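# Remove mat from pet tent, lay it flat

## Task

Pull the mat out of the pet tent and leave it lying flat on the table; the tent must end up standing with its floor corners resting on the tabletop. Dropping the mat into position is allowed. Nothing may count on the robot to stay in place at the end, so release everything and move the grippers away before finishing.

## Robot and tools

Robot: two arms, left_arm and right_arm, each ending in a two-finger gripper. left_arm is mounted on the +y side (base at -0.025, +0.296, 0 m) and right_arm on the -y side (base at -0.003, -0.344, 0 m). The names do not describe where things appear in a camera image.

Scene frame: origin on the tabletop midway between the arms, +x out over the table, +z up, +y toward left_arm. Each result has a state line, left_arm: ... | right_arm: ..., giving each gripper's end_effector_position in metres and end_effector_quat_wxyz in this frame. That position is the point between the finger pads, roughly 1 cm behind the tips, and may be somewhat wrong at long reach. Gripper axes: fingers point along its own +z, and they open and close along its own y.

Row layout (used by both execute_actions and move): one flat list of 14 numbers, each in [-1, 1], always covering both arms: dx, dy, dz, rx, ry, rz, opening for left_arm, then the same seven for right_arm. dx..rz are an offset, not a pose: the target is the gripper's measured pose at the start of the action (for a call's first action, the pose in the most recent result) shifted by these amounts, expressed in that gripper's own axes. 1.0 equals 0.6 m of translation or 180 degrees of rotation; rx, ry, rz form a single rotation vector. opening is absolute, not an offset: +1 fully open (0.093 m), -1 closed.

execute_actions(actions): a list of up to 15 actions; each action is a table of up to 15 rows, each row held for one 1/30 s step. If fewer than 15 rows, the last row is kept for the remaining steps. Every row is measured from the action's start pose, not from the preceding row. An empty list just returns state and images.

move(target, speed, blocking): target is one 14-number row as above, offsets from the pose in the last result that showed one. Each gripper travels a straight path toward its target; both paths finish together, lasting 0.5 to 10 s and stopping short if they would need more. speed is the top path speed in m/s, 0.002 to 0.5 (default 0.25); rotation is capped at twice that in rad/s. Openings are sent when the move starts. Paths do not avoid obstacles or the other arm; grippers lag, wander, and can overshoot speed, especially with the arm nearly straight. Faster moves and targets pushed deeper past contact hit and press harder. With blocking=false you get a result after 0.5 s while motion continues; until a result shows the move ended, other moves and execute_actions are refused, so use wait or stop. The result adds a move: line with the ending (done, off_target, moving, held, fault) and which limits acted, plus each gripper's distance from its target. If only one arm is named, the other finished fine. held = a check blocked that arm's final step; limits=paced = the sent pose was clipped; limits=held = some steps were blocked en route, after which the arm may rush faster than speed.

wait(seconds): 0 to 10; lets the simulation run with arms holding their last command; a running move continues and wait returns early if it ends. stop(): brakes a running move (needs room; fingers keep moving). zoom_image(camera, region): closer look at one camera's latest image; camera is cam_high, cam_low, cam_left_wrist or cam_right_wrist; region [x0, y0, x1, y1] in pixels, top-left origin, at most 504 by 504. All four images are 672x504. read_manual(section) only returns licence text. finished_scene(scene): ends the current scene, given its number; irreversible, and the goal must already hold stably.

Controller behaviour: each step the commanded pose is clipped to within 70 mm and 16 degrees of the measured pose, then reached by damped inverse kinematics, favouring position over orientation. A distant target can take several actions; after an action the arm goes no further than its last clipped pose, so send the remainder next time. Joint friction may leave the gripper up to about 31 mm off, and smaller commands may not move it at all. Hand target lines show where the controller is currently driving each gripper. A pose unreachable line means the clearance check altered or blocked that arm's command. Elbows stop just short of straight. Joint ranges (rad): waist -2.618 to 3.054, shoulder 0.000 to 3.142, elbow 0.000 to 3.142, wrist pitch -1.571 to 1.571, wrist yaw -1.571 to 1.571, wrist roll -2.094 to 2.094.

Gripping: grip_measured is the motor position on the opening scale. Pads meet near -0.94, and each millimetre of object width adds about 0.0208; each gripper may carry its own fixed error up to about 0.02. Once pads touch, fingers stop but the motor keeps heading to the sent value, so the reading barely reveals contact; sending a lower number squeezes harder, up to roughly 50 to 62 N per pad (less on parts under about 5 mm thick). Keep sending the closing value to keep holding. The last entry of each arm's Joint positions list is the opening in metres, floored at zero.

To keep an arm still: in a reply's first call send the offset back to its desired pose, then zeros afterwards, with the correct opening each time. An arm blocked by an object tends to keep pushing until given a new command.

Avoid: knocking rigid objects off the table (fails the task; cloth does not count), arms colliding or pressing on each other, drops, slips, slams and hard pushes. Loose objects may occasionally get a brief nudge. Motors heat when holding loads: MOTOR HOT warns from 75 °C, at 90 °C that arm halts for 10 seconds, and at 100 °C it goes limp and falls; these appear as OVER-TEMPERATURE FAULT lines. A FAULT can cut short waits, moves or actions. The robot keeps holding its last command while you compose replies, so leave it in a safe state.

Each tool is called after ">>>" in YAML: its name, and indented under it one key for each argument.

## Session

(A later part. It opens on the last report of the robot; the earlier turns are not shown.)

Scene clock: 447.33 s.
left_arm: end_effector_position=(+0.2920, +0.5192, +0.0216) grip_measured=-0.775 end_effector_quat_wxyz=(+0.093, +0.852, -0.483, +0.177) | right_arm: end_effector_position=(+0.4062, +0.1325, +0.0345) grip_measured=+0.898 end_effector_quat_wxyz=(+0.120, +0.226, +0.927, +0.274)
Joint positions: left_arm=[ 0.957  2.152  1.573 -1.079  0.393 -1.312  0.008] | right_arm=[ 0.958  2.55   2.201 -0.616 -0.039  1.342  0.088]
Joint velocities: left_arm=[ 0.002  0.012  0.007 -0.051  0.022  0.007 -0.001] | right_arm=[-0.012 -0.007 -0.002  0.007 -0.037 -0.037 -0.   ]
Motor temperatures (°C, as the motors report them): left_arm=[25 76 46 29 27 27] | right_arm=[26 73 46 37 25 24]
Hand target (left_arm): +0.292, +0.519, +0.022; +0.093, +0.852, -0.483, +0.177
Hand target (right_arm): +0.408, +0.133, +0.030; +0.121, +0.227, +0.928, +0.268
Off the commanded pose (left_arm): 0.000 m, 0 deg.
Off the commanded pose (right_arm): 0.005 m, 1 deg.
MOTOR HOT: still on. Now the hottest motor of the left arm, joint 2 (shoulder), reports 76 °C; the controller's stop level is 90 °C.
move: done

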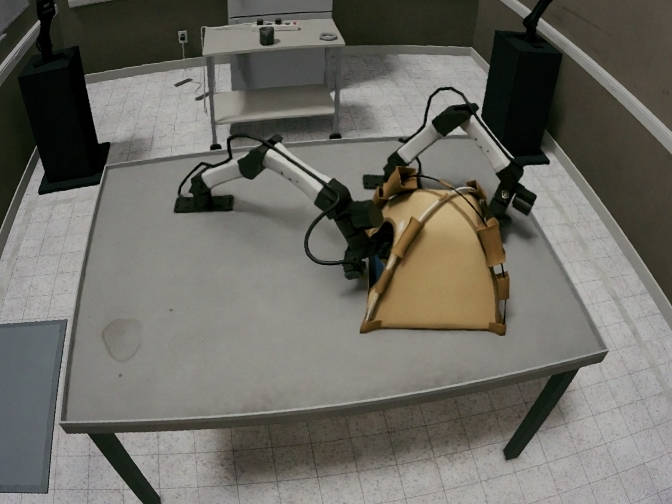

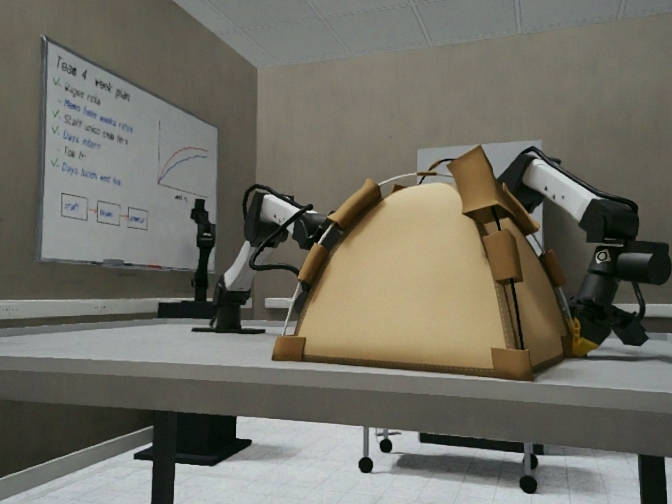

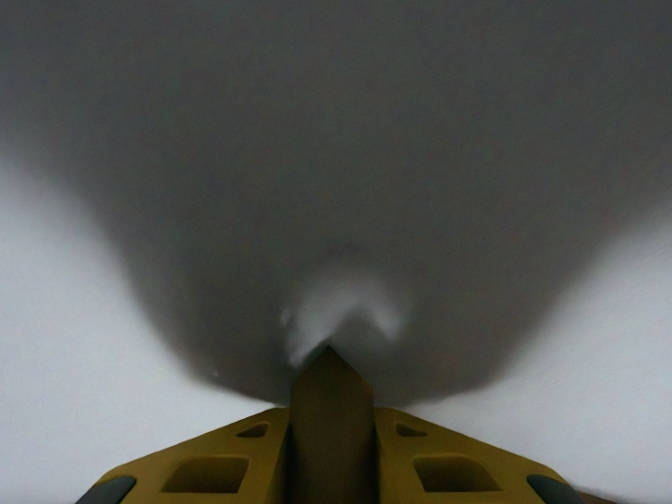

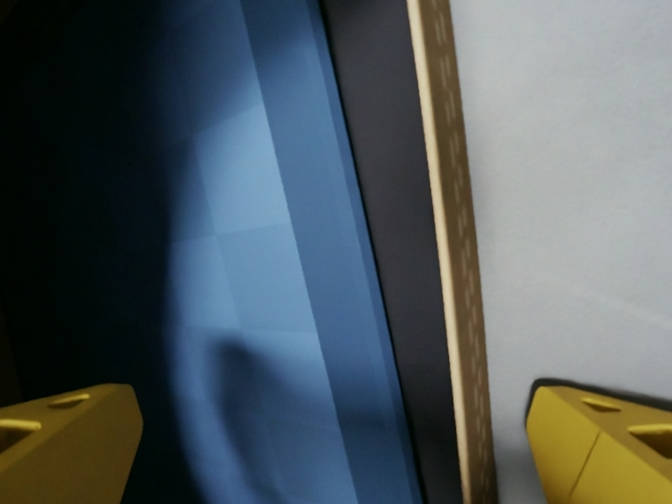

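>>> move:
  target: [0,0,0.01,0,0,0,-1, -0.005,0.03,-0.045,0,0,0,0.9]
  speed: 0.05

>>> move:
  target: [0,0,0.01,0,0,0,-1, 0.01,0.03,0.019,0,0,0,0.3]
  speed: 0.04

Scene clock: 460.17 s.
left_arm: end_effector_position=(+0.2920, +0.5192, +0.0216) grip_measured=-0.775 end_effector_quat_wxyz=(+0.093, +0.852, -0.483, +0.177) | right_arm: end_effector_position=(+0.4047, +0.1309, +0.0515) grip_measured=+0.898 end_effector_quat_wxyz=(+0.116, +0.227, +0.930, +0.267)
Joint positions: left_arm=[ 0.957  2.152  1.573 -1.079  0.393 -1.312  0.008] | right_arm=[ 0.958  2.55   2.279 -0.711 -0.039  1.342  0.088]
Joint velocities: left_arm=[-0.017 -0.017  0.007  0.022  0.037  0.007  0.001] | right_arm=[-0.007 -0.017 -0.007 -0.022 -0.022 -0.037 -0.   ]
Motor temperatures (°C, as the motors report them): left_arm=[25 76 46 29 27 27] | right_arm=[26 74 48 36 25 24]
Hand target (left_arm): +0.293, +0.517, +0.016; +0.093, +0.852, -0.483, +0.177
Hand target (right_arm): +0.406, +0.132, +0.067; +0.120, +0.226, +0.927, +0.275
Off the commanded pose (left_arm): 0.006 m, 0 deg.
Off the commanded pose (right_arm): 0.016 m, 1 deg.
MOTOR HOT: still on. Now the hottest motor of the left arm, joint 2 (shoulder), reports 76 °C; the controller's stop level is 90 °C.
move: off_target (right_arm)

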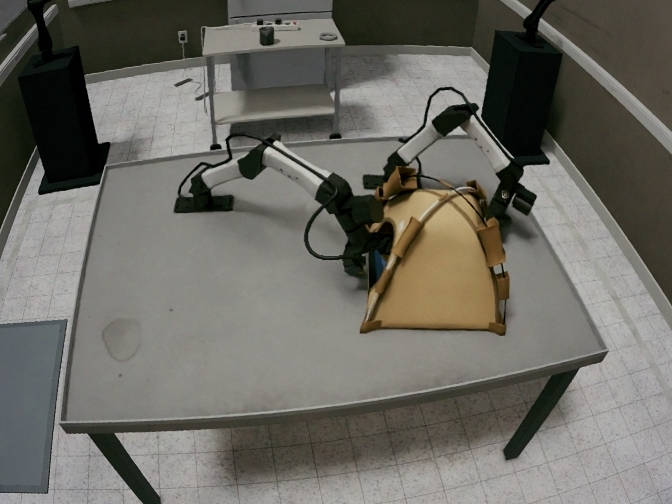

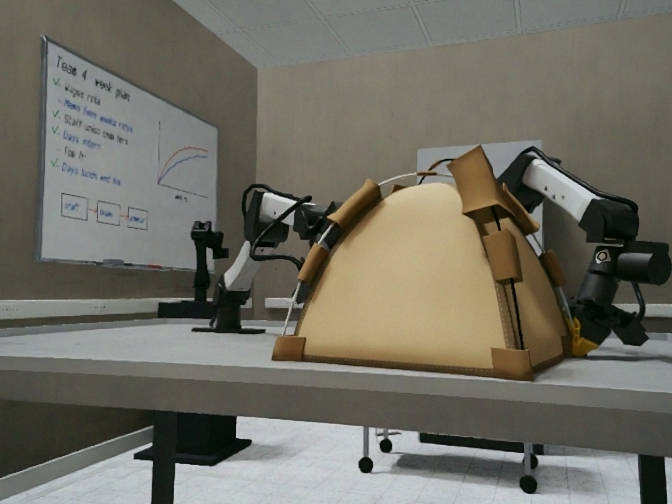

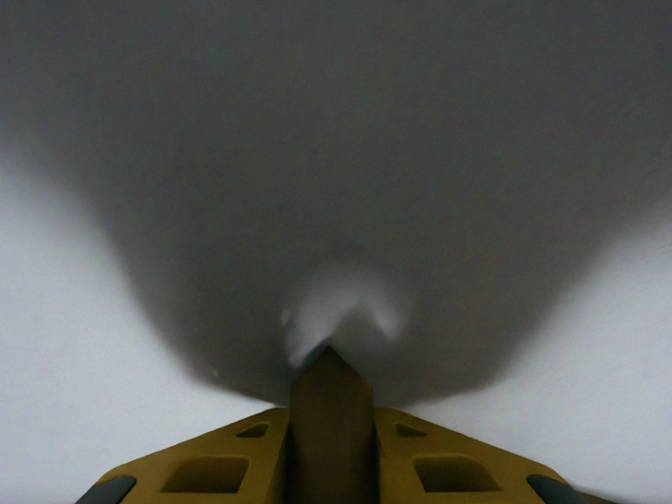

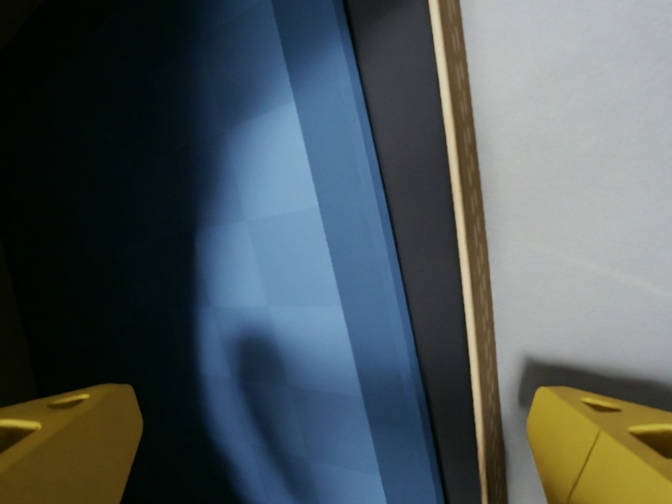

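Scene clock: 461.20 s.
left_arm: end_effector_position=(+0.2920, +0.5192, +0.0216) grip_measured=-0.775 end_effector_quat_wxyz=(+0.093, +0.852, -0.483, +0.177) | right_arm: end_effector_position=(+0.4148, +0.1512, +0.0611) grip_measured=+0.302 end_effector_quat_wxyz=(+0.121, +0.225, +0.926, +0.278)
Joint positions: left_arm=[ 0.957  2.152  1.573 -1.079  0.393 -1.312  0.008] | right_arm=[ 0.968  2.689  2.569 -0.835 -0.036  1.35   0.06 ]
Joint velocities: left_arm=[-0.017 -0.007  0.007  0.022 -0.007 -0.022 -0.   ] | right_arm=[ 0.007 -0.012  0.032 -0.081  0.022  0.066 -0.001]
Motor temperatures (°C, as the motors report them): left_arm=[25 76 46 29 27 27] | right_arm=[26 74 49 36 25 24]
Hand target (left_arm): +0.293, +0.517, +0.016; +0.093, +0.852, -0.483, +0.177
Hand target (right_arm): +0.410, +0.152, +0.052; +0.117, +0.227, +0.929, +0.267
Off the commanded pose (left_arm): 0.006 m, 0 deg.
Off the commanded pose (right_arm): 0.011 m, 2 deg.
MOTOR HOT: still on. Now the hottest motor of the left arm, joint 2 (shoulder), reports 76 °C; the controller's stop level is 90 °C.
move: off_target (right_arm)

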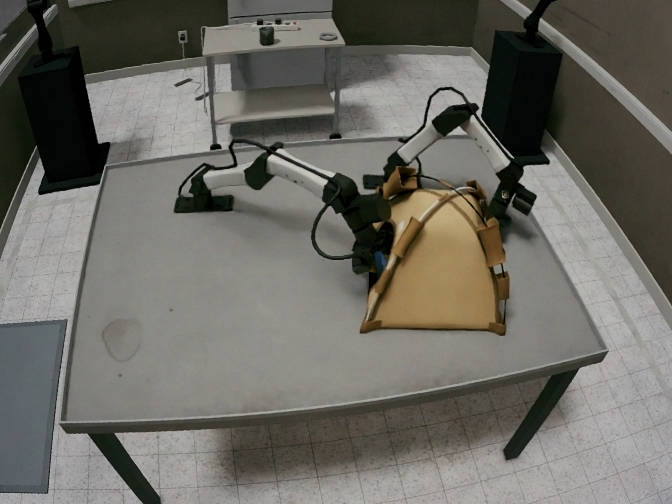

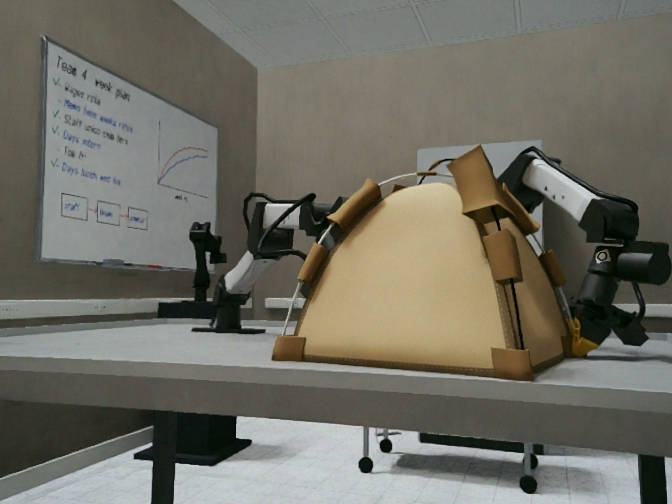

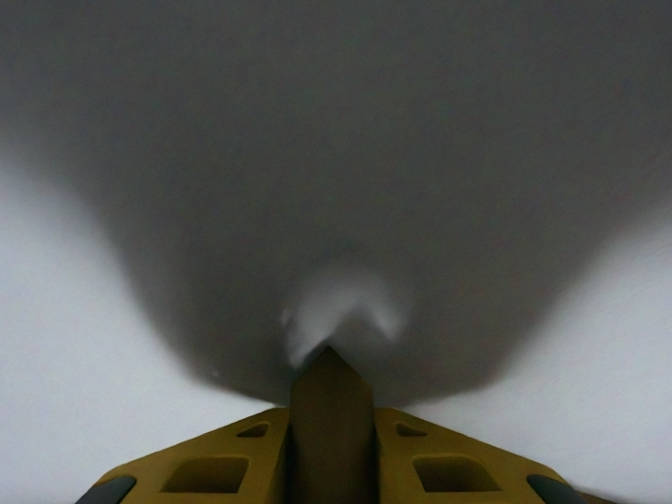

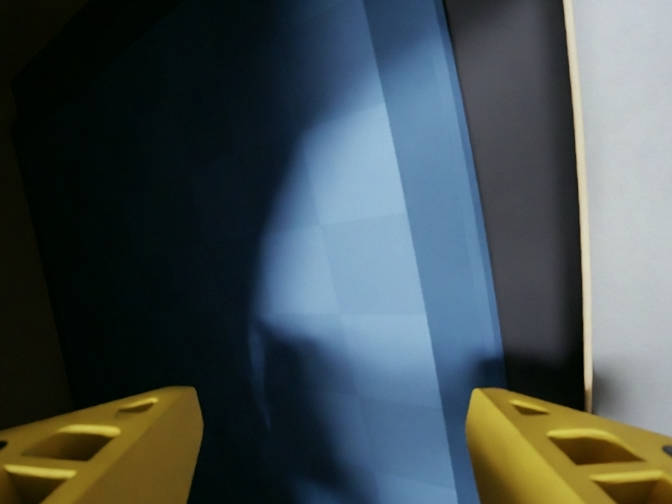

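>>> move:
  target: [0,0,0.01,0,0,0,-1, 0.001,-0.063,0.048,0,0,0,0.3]
  speed: 0.04

Scene clock: 468.27 s.
left_arm: end_effector_position=(+0.2920, +0.5192, +0.0216) grip_measured=-0.775 end_effector_quat_wxyz=(+0.093, +0.852, -0.483, +0.177) | right_arm: end_effector_position=(+0.4097, +0.1455, +0.0254) grip_measured=+0.302 end_effector_quat_wxyz=(+0.125, +0.223, +0.923, +0.287)
Joint positions: left_arm=[ 0.957  2.152  1.573 -1.079  0.393 -1.312  0.008] | right_arm=[ 0.968  2.596  2.236 -0.574 -0.037  1.346  0.06 ]
Joint velocities: left_arm=[-0.017 -0.002 -0.002 -0.007 -0.007 -0.022 -0.001] | right_arm=[-0.007 -0.002  0.012  0.007  0.037  0.022  0.   ]
Motor temperatures (°C, as the motors report them): left_arm=[25 76 46 29 27 27] | right_arm=[26 75 49 36 25 24]
Hand target (left_arm): +0.293, +0.517, +0.016; +0.093, +0.852, -0.483, +0.177
Hand target (right_arm): +0.411, +0.136, +0.016; +0.120, +0.226, +0.926, +0.278
Off the commanded pose (left_arm): 0.006 m, 0 deg.
Off the commanded pose (right_arm): 0.013 m, 1 deg.
MOTOR HOT: a motor of the right arm reached 75 °C. Now the hottest motor of the right arm, joint 2 (shoulder), reports 75 °C. The controller's stop level is 90 °C. To cool a motor, set the load down, stop pushing, or move to a pose that needs little force.
MOTOR HOT: still on. Now the hottest motor of the left arm, joint 2 (shoulder), reports 76 °C; the controller's stop level is 90 °C.
move: off_target (right_arm)

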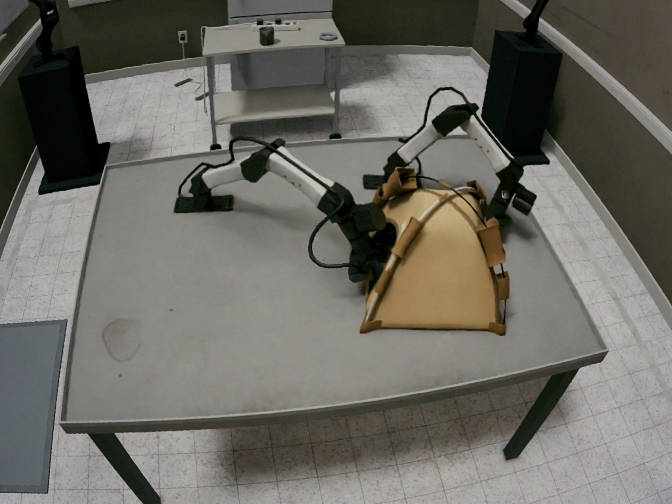

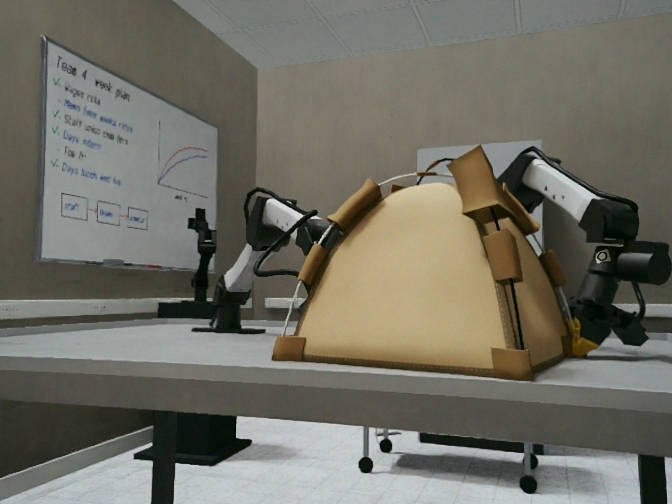

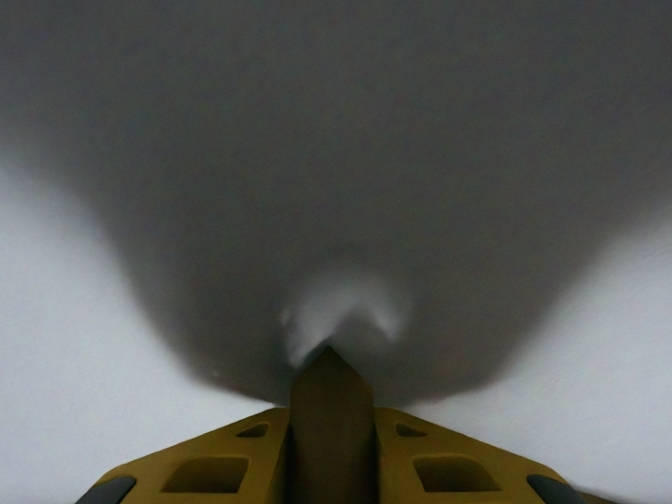

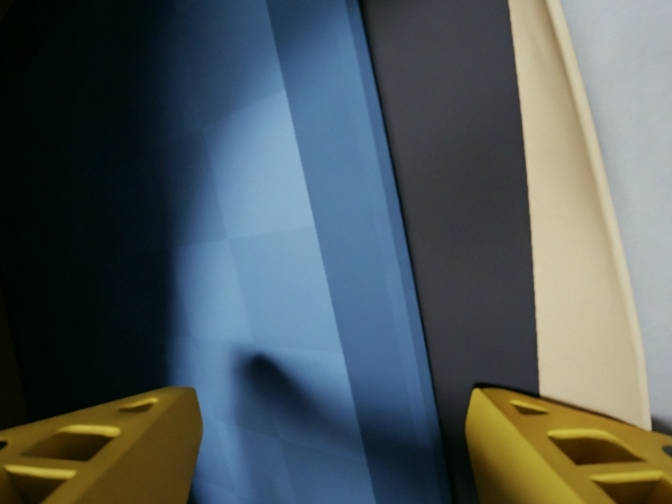

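>>> move:
  target: [0,0,0.01,0,0,0,-1, 0.018,0.032,0.052,0,0,0,0.3]
  speed: 0.03

Scene clock: 473.97 s.
left_arm: end_effector_position=(+0.2921, +0.5192, +0.0216) grip_measured=-0.775 end_effector_quat_wxyz=(+0.093, +0.852, -0.483, +0.177) | right_arm: end_effector_position=(+0.4299, +0.1819, +0.0344) grip_measured=+0.302 end_effector_quat_wxyz=(+0.141, +0.220, +0.912, +0.317)
Joint positions: left_arm=[ 0.957  2.152  1.573 -1.079  0.393 -1.312  0.008] | right_arm=[ 0.983  2.85   2.726 -0.738 -0.025  1.359  0.06 ]
Joint velocities: left_arm=[ 0.017 -0.002 -0.002 -0.051  0.007 -0.037  0.   ] | right_arm=[ 0.007  0.081  0.198 -0.154  0.007  0.022  0.001]
Motor temperatures (°C, as the motors report them): left_arm=[25 76 45 29 27 27] | right_arm=[26 77 49 36 25 24]
Hand target (left_arm): +0.293, +0.517, +0.016; +0.093, +0.852, -0.483, +0.177
Hand target (right_arm): +0.419, +0.180, +0.011; +0.128, +0.222, +0.922, +0.290
Off the commanded pose (left_arm): 0.006 m, 0 deg.
Off the commanded pose (right_arm): 0.027 m, 4 deg.
MOTOR HOT: still on. Now the hottest motor of the left arm, joint 2 (shoulder), reports 76 °C; the controller's stop level is 90 °C.
MOTOR HOT: still on. Now the hottest motor of the right arm, joint 2 (shoulder), reports 77 °C; the controller's stop level is 90 °C.
move: off_target (right_arm)

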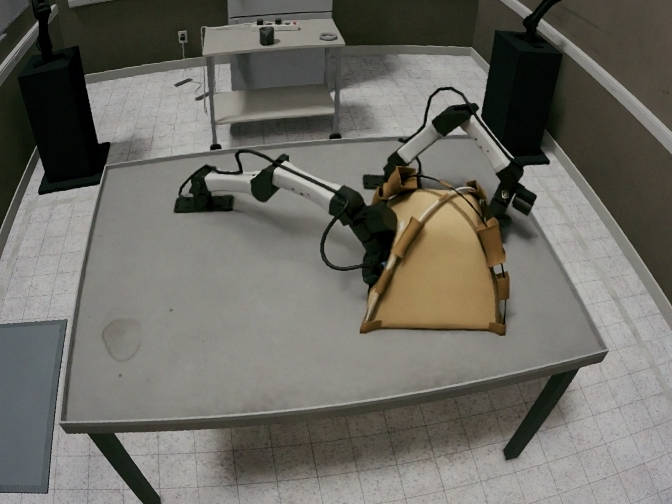

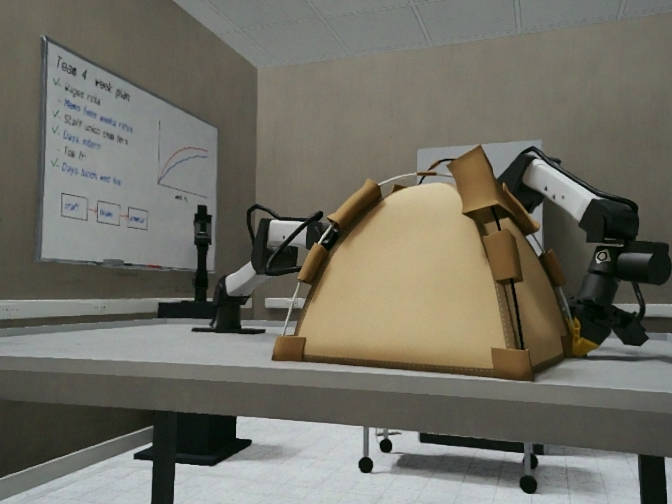

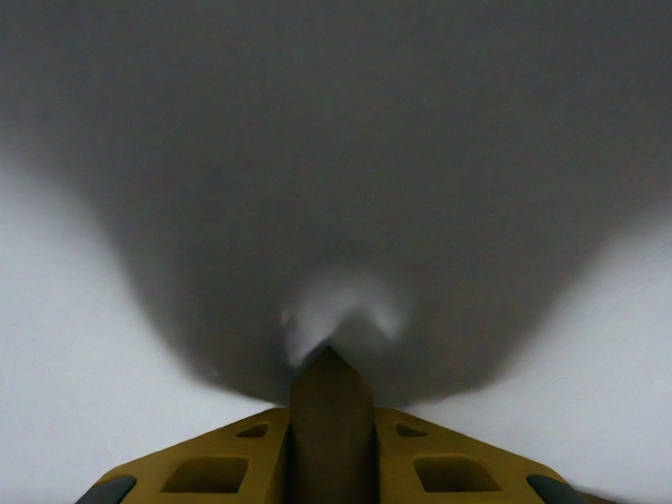

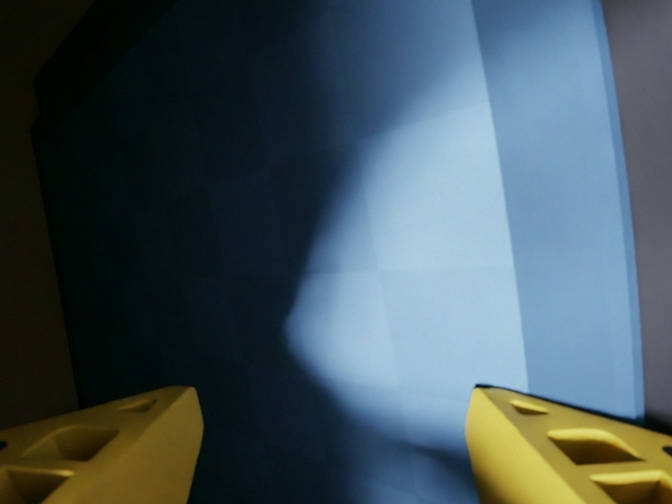

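>>> move:
  target: [0,0,0.01,0,0,0,-1, 0,-0.055,-0.06,0.02,0,0,0.3]
  speed: 0.04

>>> move:
  target: [0,0,0.01,0,0,0,-1, 0.003,-0.03,0.035,0,0,0,0.3]
  speed: 0.03

Scene clock: 487.20 s.
left_arm: end_effector_position=(+0.2920, +0.5192, +0.0216) grip_measured=-0.775 end_effector_quat_wxyz=(+0.093, +0.852, -0.483, +0.177) | right_arm: end_effector_position=(+0.4009, +0.1470, +0.0415) grip_measured=+0.302 end_effector_quat_wxyz=(+0.130, +0.222, +0.921, +0.292)
Joint positions: left_arm=[ 0.957  2.152  1.573 -1.079  0.393 -1.312  0.008] | right_arm=[ 0.983  2.544  2.194 -0.571 -0.025  1.357  0.06 ]
Joint velocities: left_arm=[-0.002 -0.002  0.007 -0.022  0.022 -0.066  0.   ] | right_arm=[-0.007 -0.007 -0.002  0.066  0.022  0.037  0.001]
Motor temperatures (°C, as the motors report them): left_arm=[25 76 45 29 27 27] | right_arm=[26 77 50 36 25 24]
Hand target (left_arm): +0.293, +0.517, +0.016; +0.093, +0.852, -0.483, +0.177
Hand target (right_arm): +0.404, +0.140, +0.040; +0.134, +0.225, +0.921, +0.288
Off the commanded pose (left_arm): 0.006 m, 0 deg.
Off the commanded pose (right_arm): 0.008 m, 1 deg.
MOTOR HOT: still on. Now the hottest motor of the left arm, joint 2 (shoulder), reports 76 °C; the controller's stop level is 90 °C.
MOTOR HOT: still on. Now the hottest motor of the right arm, joint 2 (shoulder), reports 77 °C; the controller's stop level is 90 °C.
move: done

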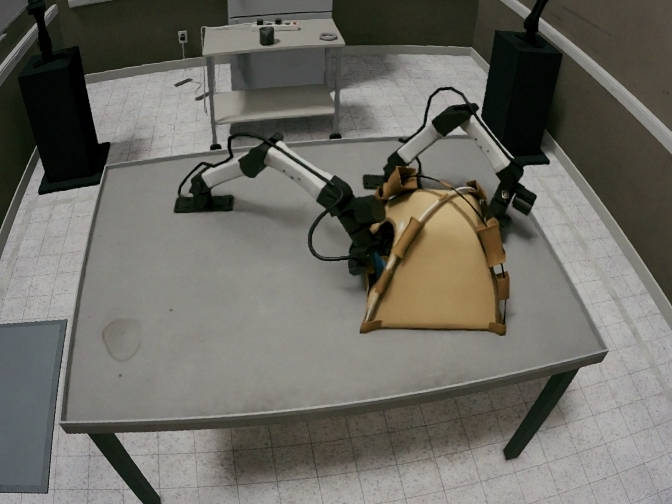

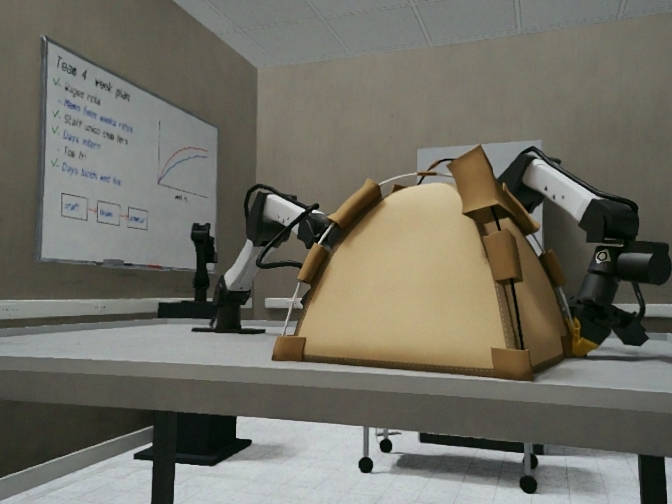

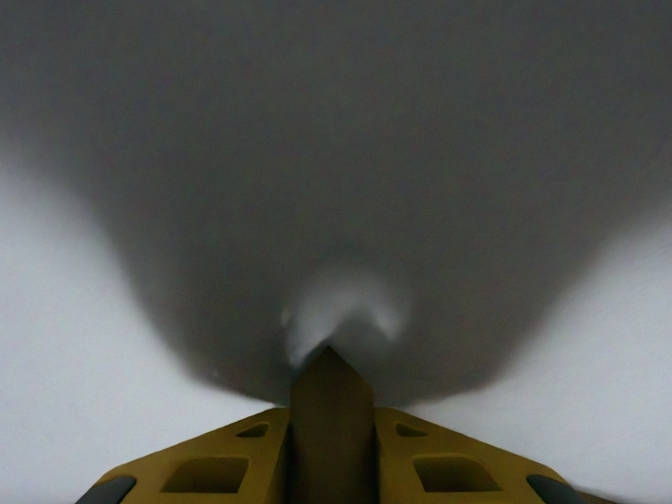

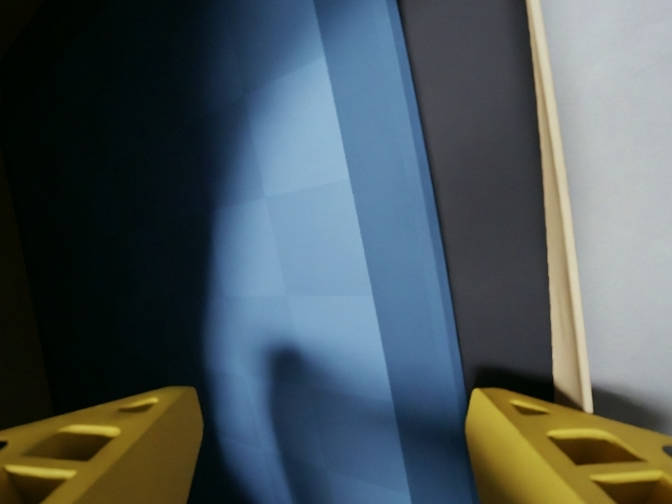

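Scene clock: 488.37 s.
left_arm: end_effector_position=(+0.2920, +0.5192, +0.0216) grip_measured=-0.775 end_effector_quat_wxyz=(+0.093, +0.852, -0.483, +0.177) | right_arm: end_effector_position=(+0.4037, +0.1504, +0.0333) grip_measured=+0.302 end_effector_quat_wxyz=(+0.136, +0.221, +0.916, +0.306)
Joint positions: left_arm=[ 0.957  2.152  1.573 -1.079  0.393 -1.312  0.008] | right_arm=[ 0.983  2.544  2.142 -0.486 -0.025  1.357  0.06 ]
Joint velocities: left_arm=[-0.012 -0.007  0.007 -0.037  0.022  0.022 -0.   ] | right_arm=[ 0.007 -0.012 -0.022  0.022 -0.022 -0.007  0.   ]
Motor temperatures (°C, as the motors report them): left_arm=[25 76 45 29 27 27] | right_arm=[26 78 49 36 25 24]
Hand target (left_arm): +0.293, +0.517, +0.016; +0.093, +0.852, -0.483, +0.177
Hand target (right_arm): +0.401, +0.144, +0.014; +0.129, +0.222, +0.921, +0.292
Off the commanded pose (left_arm): 0.006 m, 0 deg.
Off the commanded pose (right_arm): 0.020 m, 2 deg.
MOTOR HOT: still on. Now the hottest motor of the left arm, joint 2 (shoulder), reports 76 °C; the controller's stop level is 90 °C.
MOTOR HOT: still on. Now the hottest motor of the right arm, joint 2 (shoulder), reports 78 °C; the controller's stop level is 90 °C.
move: off_target (right_arm)

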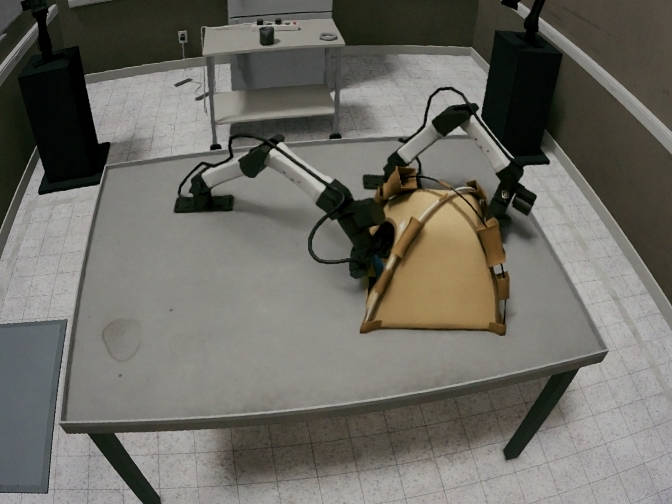

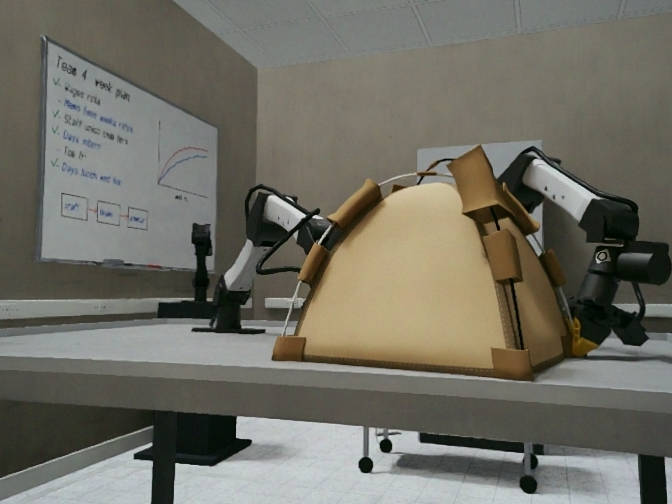

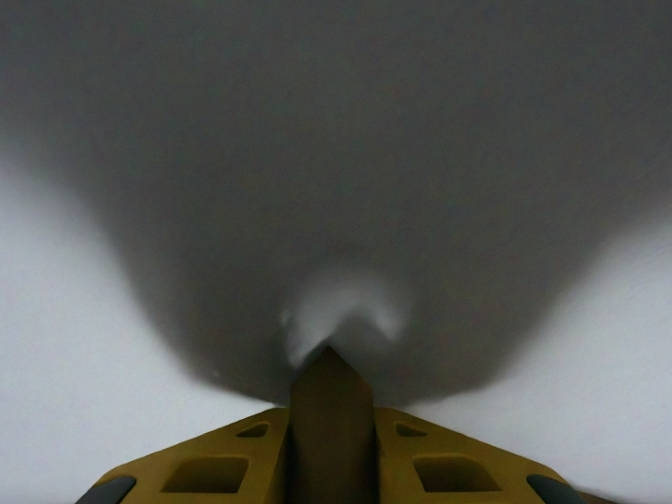

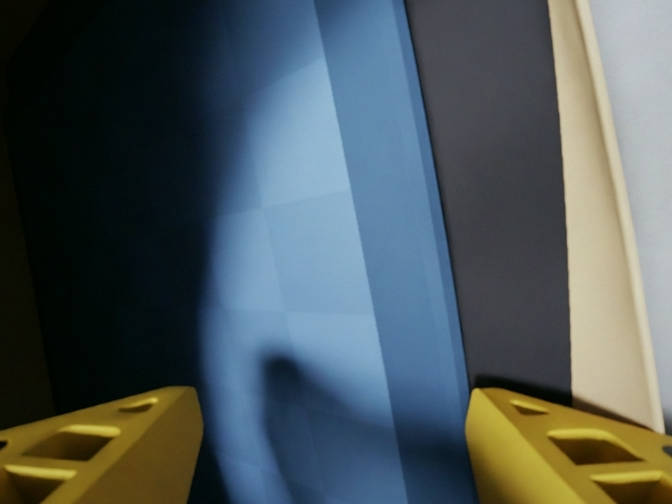

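>>> move:
  target: [0,0,0.01,0,0,0,-1, 0.003,-0.057,0.05,0.01,0,0,0.6]
  speed: 0.04

Scene clock: 502.53 s.
left_arm: end_effector_position=(+0.2922, +0.5194, +0.0216) grip_measured=-0.775 end_effector_quat_wxyz=(+0.092, +0.852, -0.483, +0.177) | right_arm: end_effector_position=(+0.4088, +0.1566, +0.0306) grip_measured=+0.598 end_effector_quat_wxyz=(+0.148, +0.218, +0.907, +0.329)
Joint positions: left_arm=[ 0.957  2.152  1.573 -1.078  0.393 -1.312  0.008] | right_arm=[ 0.983  2.544  2.096 -0.384 -0.025  1.357  0.074]
Joint velocities: left_arm=[-0.002 -0.002 -0.017 -0.037 -0.007 -0.007 -0.001] | right_arm=[-0.007  0.007 -0.017  0.051 -0.007 -0.066 -0.001]
Motor temperatures (°C, as the motors report them): left_arm=[25 77 44 29 27 27] | right_arm=[26 78 48 36 25 24]
Hand target (left_arm): +0.293, +0.517, +0.016; +0.093, +0.852, -0.483, +0.177
Hand target (right_arm): +0.402, +0.141, -0.010; +0.132, +0.223, +0.921, +0.292
Off the commanded pose (left_arm): 0.006 m, 0 deg.
Off the commanded pose (right_arm): 0.045 m, 5 deg.
MOTOR HOT: still on. Now the hottest motor of the left arm, joint 2 (shoulder), reports 77 °C; the controller's stop level is 90 °C.
MOTOR HOT: still on. Now the hottest motor of the right arm, joint 2 (shoulder), reports 78 °C; the controller's stop level is 90 °C.
move: off_target (right_arm)

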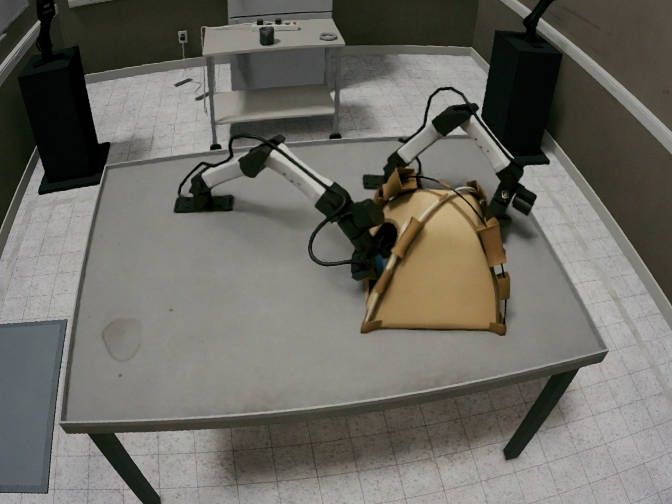

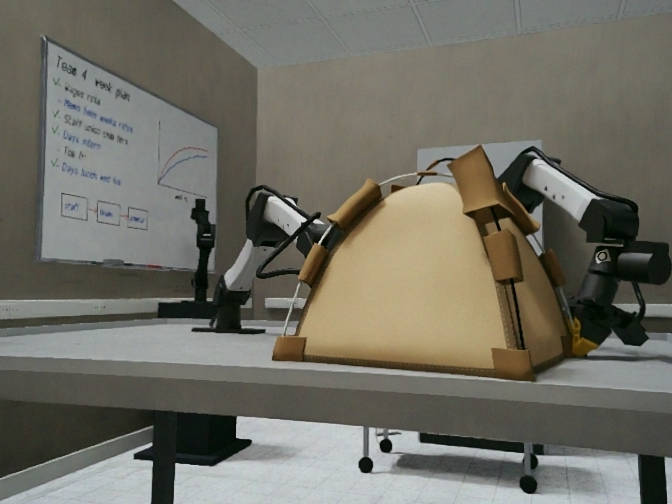

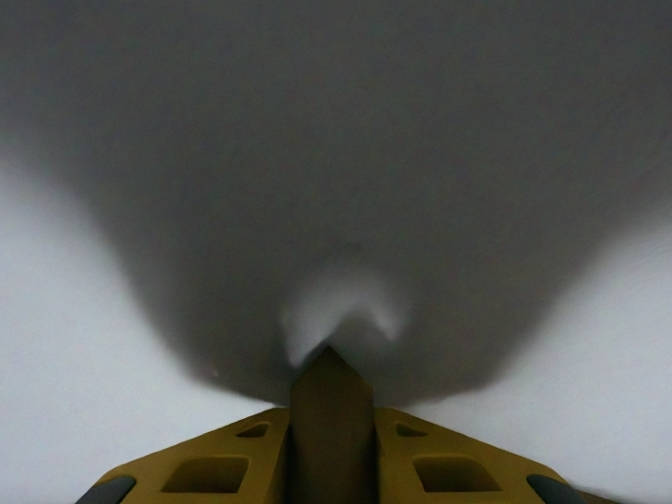

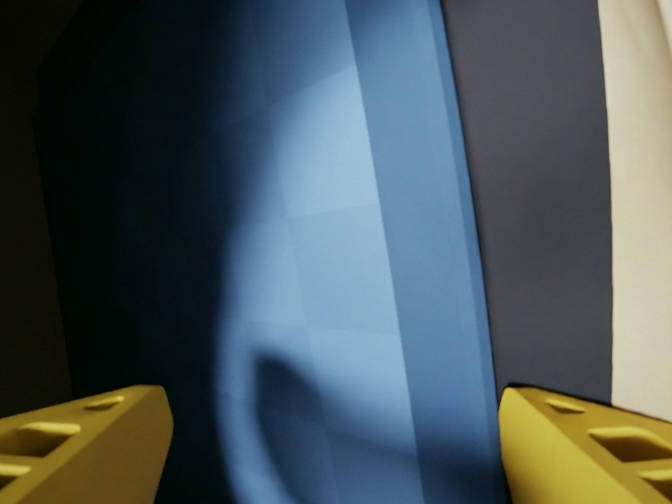

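>>> move:
  target: [0,0,0.01,0,0,0,-1, 0.01,-0.015,0.075,0,0,0,0.6]
  speed: 0.03

Scene clock: 509.67 s.
left_arm: end_effector_position=(+0.2926, +0.5197, +0.0216) grip_measured=-0.775 end_effector_quat_wxyz=(+0.091, +0.852, -0.484, +0.177) | right_arm: end_effector_position=(+0.4273, +0.1787, +0.0344) grip_measured=+0.598 end_effector_quat_wxyz=(+0.164, +0.214, +0.893, +0.361)
Joint positions: left_arm=[ 0.957  2.152  1.573 -1.076  0.393 -1.312  0.008] | right_arm=[ 0.983  2.641  2.244 -0.359 -0.025  1.357  0.074]
Joint velocities: left_arm=[-0.017  0.007 -0.022 -0.051 -0.037 -0.022  0.001] | right_arm=[-0.002 -0.002 -0.002  0.037 -0.007 -0.022 -0.   ]
Motor temperatures (°C, as the motors report them): left_arm=[25 77 44 29 27 27] | right_arm=[26 77 48 36 25 24]
Hand target (left_arm): +0.293, +0.517, +0.016; +0.092, +0.852, -0.483, +0.177
Hand target (right_arm): +0.419, +0.175, -0.008; +0.148, +0.218, +0.907, +0.330
Off the commanded pose (left_arm): 0.006 m, 0 deg.
Off the commanded pose (right_arm): 0.044 m, 4 deg.
MOTOR HOT: still on. Now the hottest motor of the left arm, joint 2 (shoulder), reports 77 °C; the controller's stop level is 90 °C.
MOTOR HOT: still on. Now the hottest motor of the right arm, joint 2 (shoulder), reports 77 °C; the controller's stop level is 90 °C.
move: off_target (right_arm)

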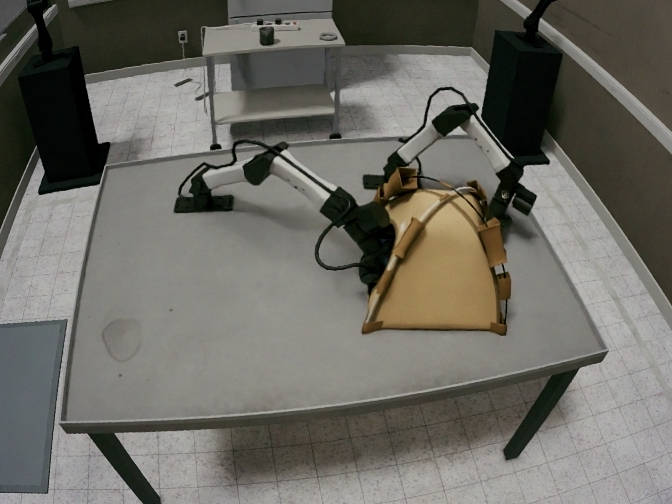

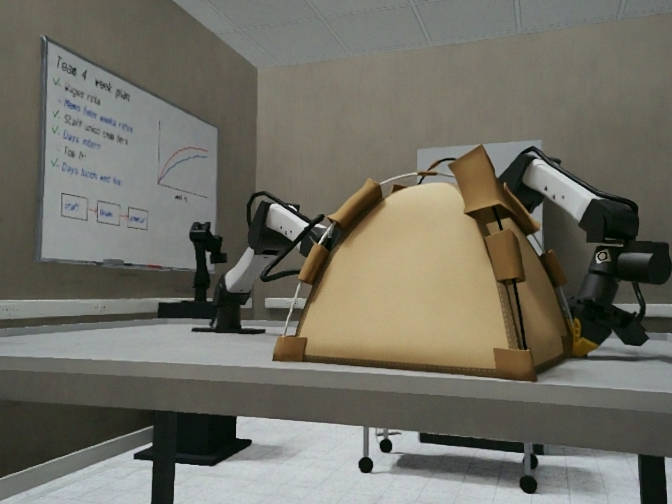

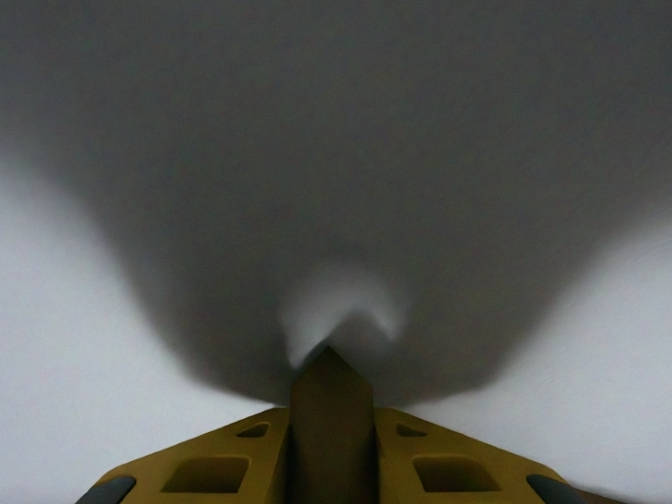

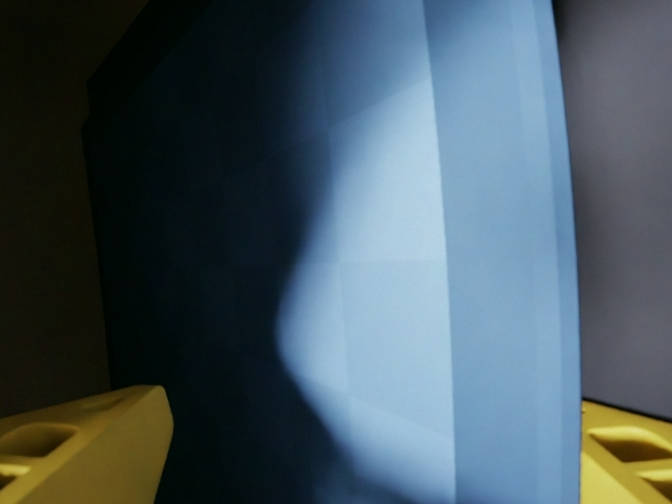

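The finger is now under the mat. Closing the gripper.

>>> move:
  target: [0,0,0.01,0,0,0,-1, 0,-0.01,0.02,0,0,0,-1]
  speed: 0.03

Scene clock: 514.20 s.
left_arm: end_effector_position=(+0.2926, +0.5197, +0.0216) grip_measured=-0.775 end_effector_quat_wxyz=(+0.091, +0.852, -0.484, +0.177) | right_arm: end_effector_position=(+0.4278, +0.1793, +0.0277) grip_measured=-0.958 end_effector_quat_wxyz=(+0.163, +0.214, +0.893, +0.360)
Joint positions: left_arm=[ 0.957  2.152  1.573 -1.076  0.393 -1.312  0.008] | right_arm=[ 0.983  2.654  2.244 -0.349 -0.025  1.357  0.   ]
Joint velocities: left_arm=[-0.002 -0.007 -0.017  0.007  0.022 -0.081 -0.002] | right_arm=[-0.002  0.012 -0.002 -0.022 -0.007 -0.051  0.   ]
Motor temperatures (°C, as the motors report them): left_arm=[25 77 44 29 27 27] | right_arm=[26 76 48 36 25 24]
Hand target (left_arm): +0.294, +0.518, +0.016; +0.091, +0.852, -0.484, +0.177
Hand target (right_arm): +0.431, +0.181, +0.022; +0.163, +0.214, +0.893, +0.361
Off the commanded pose (left_arm): 0.006 m, 0 deg.
Off the commanded pose (right_arm): 0.007 m, 0 deg.
MOTOR HOT: still on. Now the hottest motor of the left arm, joint 2 (shoulder), reports 77 °C; the controller's stop level is 90 °C.
MOTOR HOT: still on. Now the hottest motor of the right arm, joint 2 (shoulder), reports 76 °C; the controller's stop level is 90 °C.
move: done

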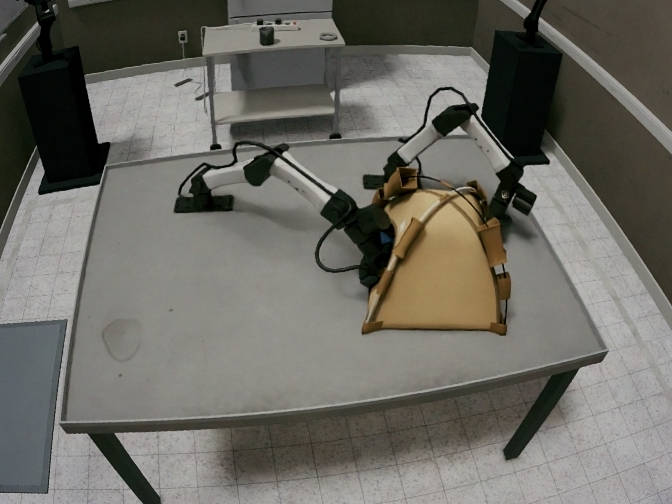

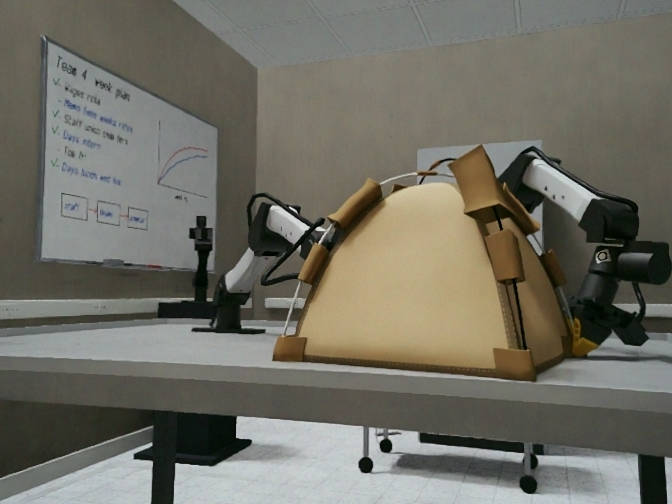

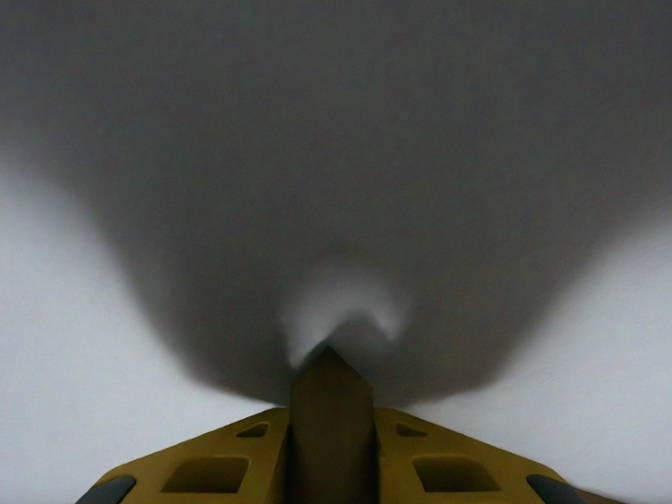

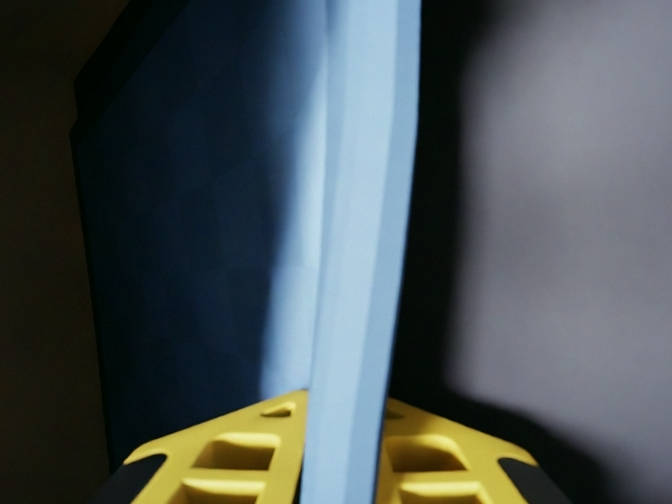

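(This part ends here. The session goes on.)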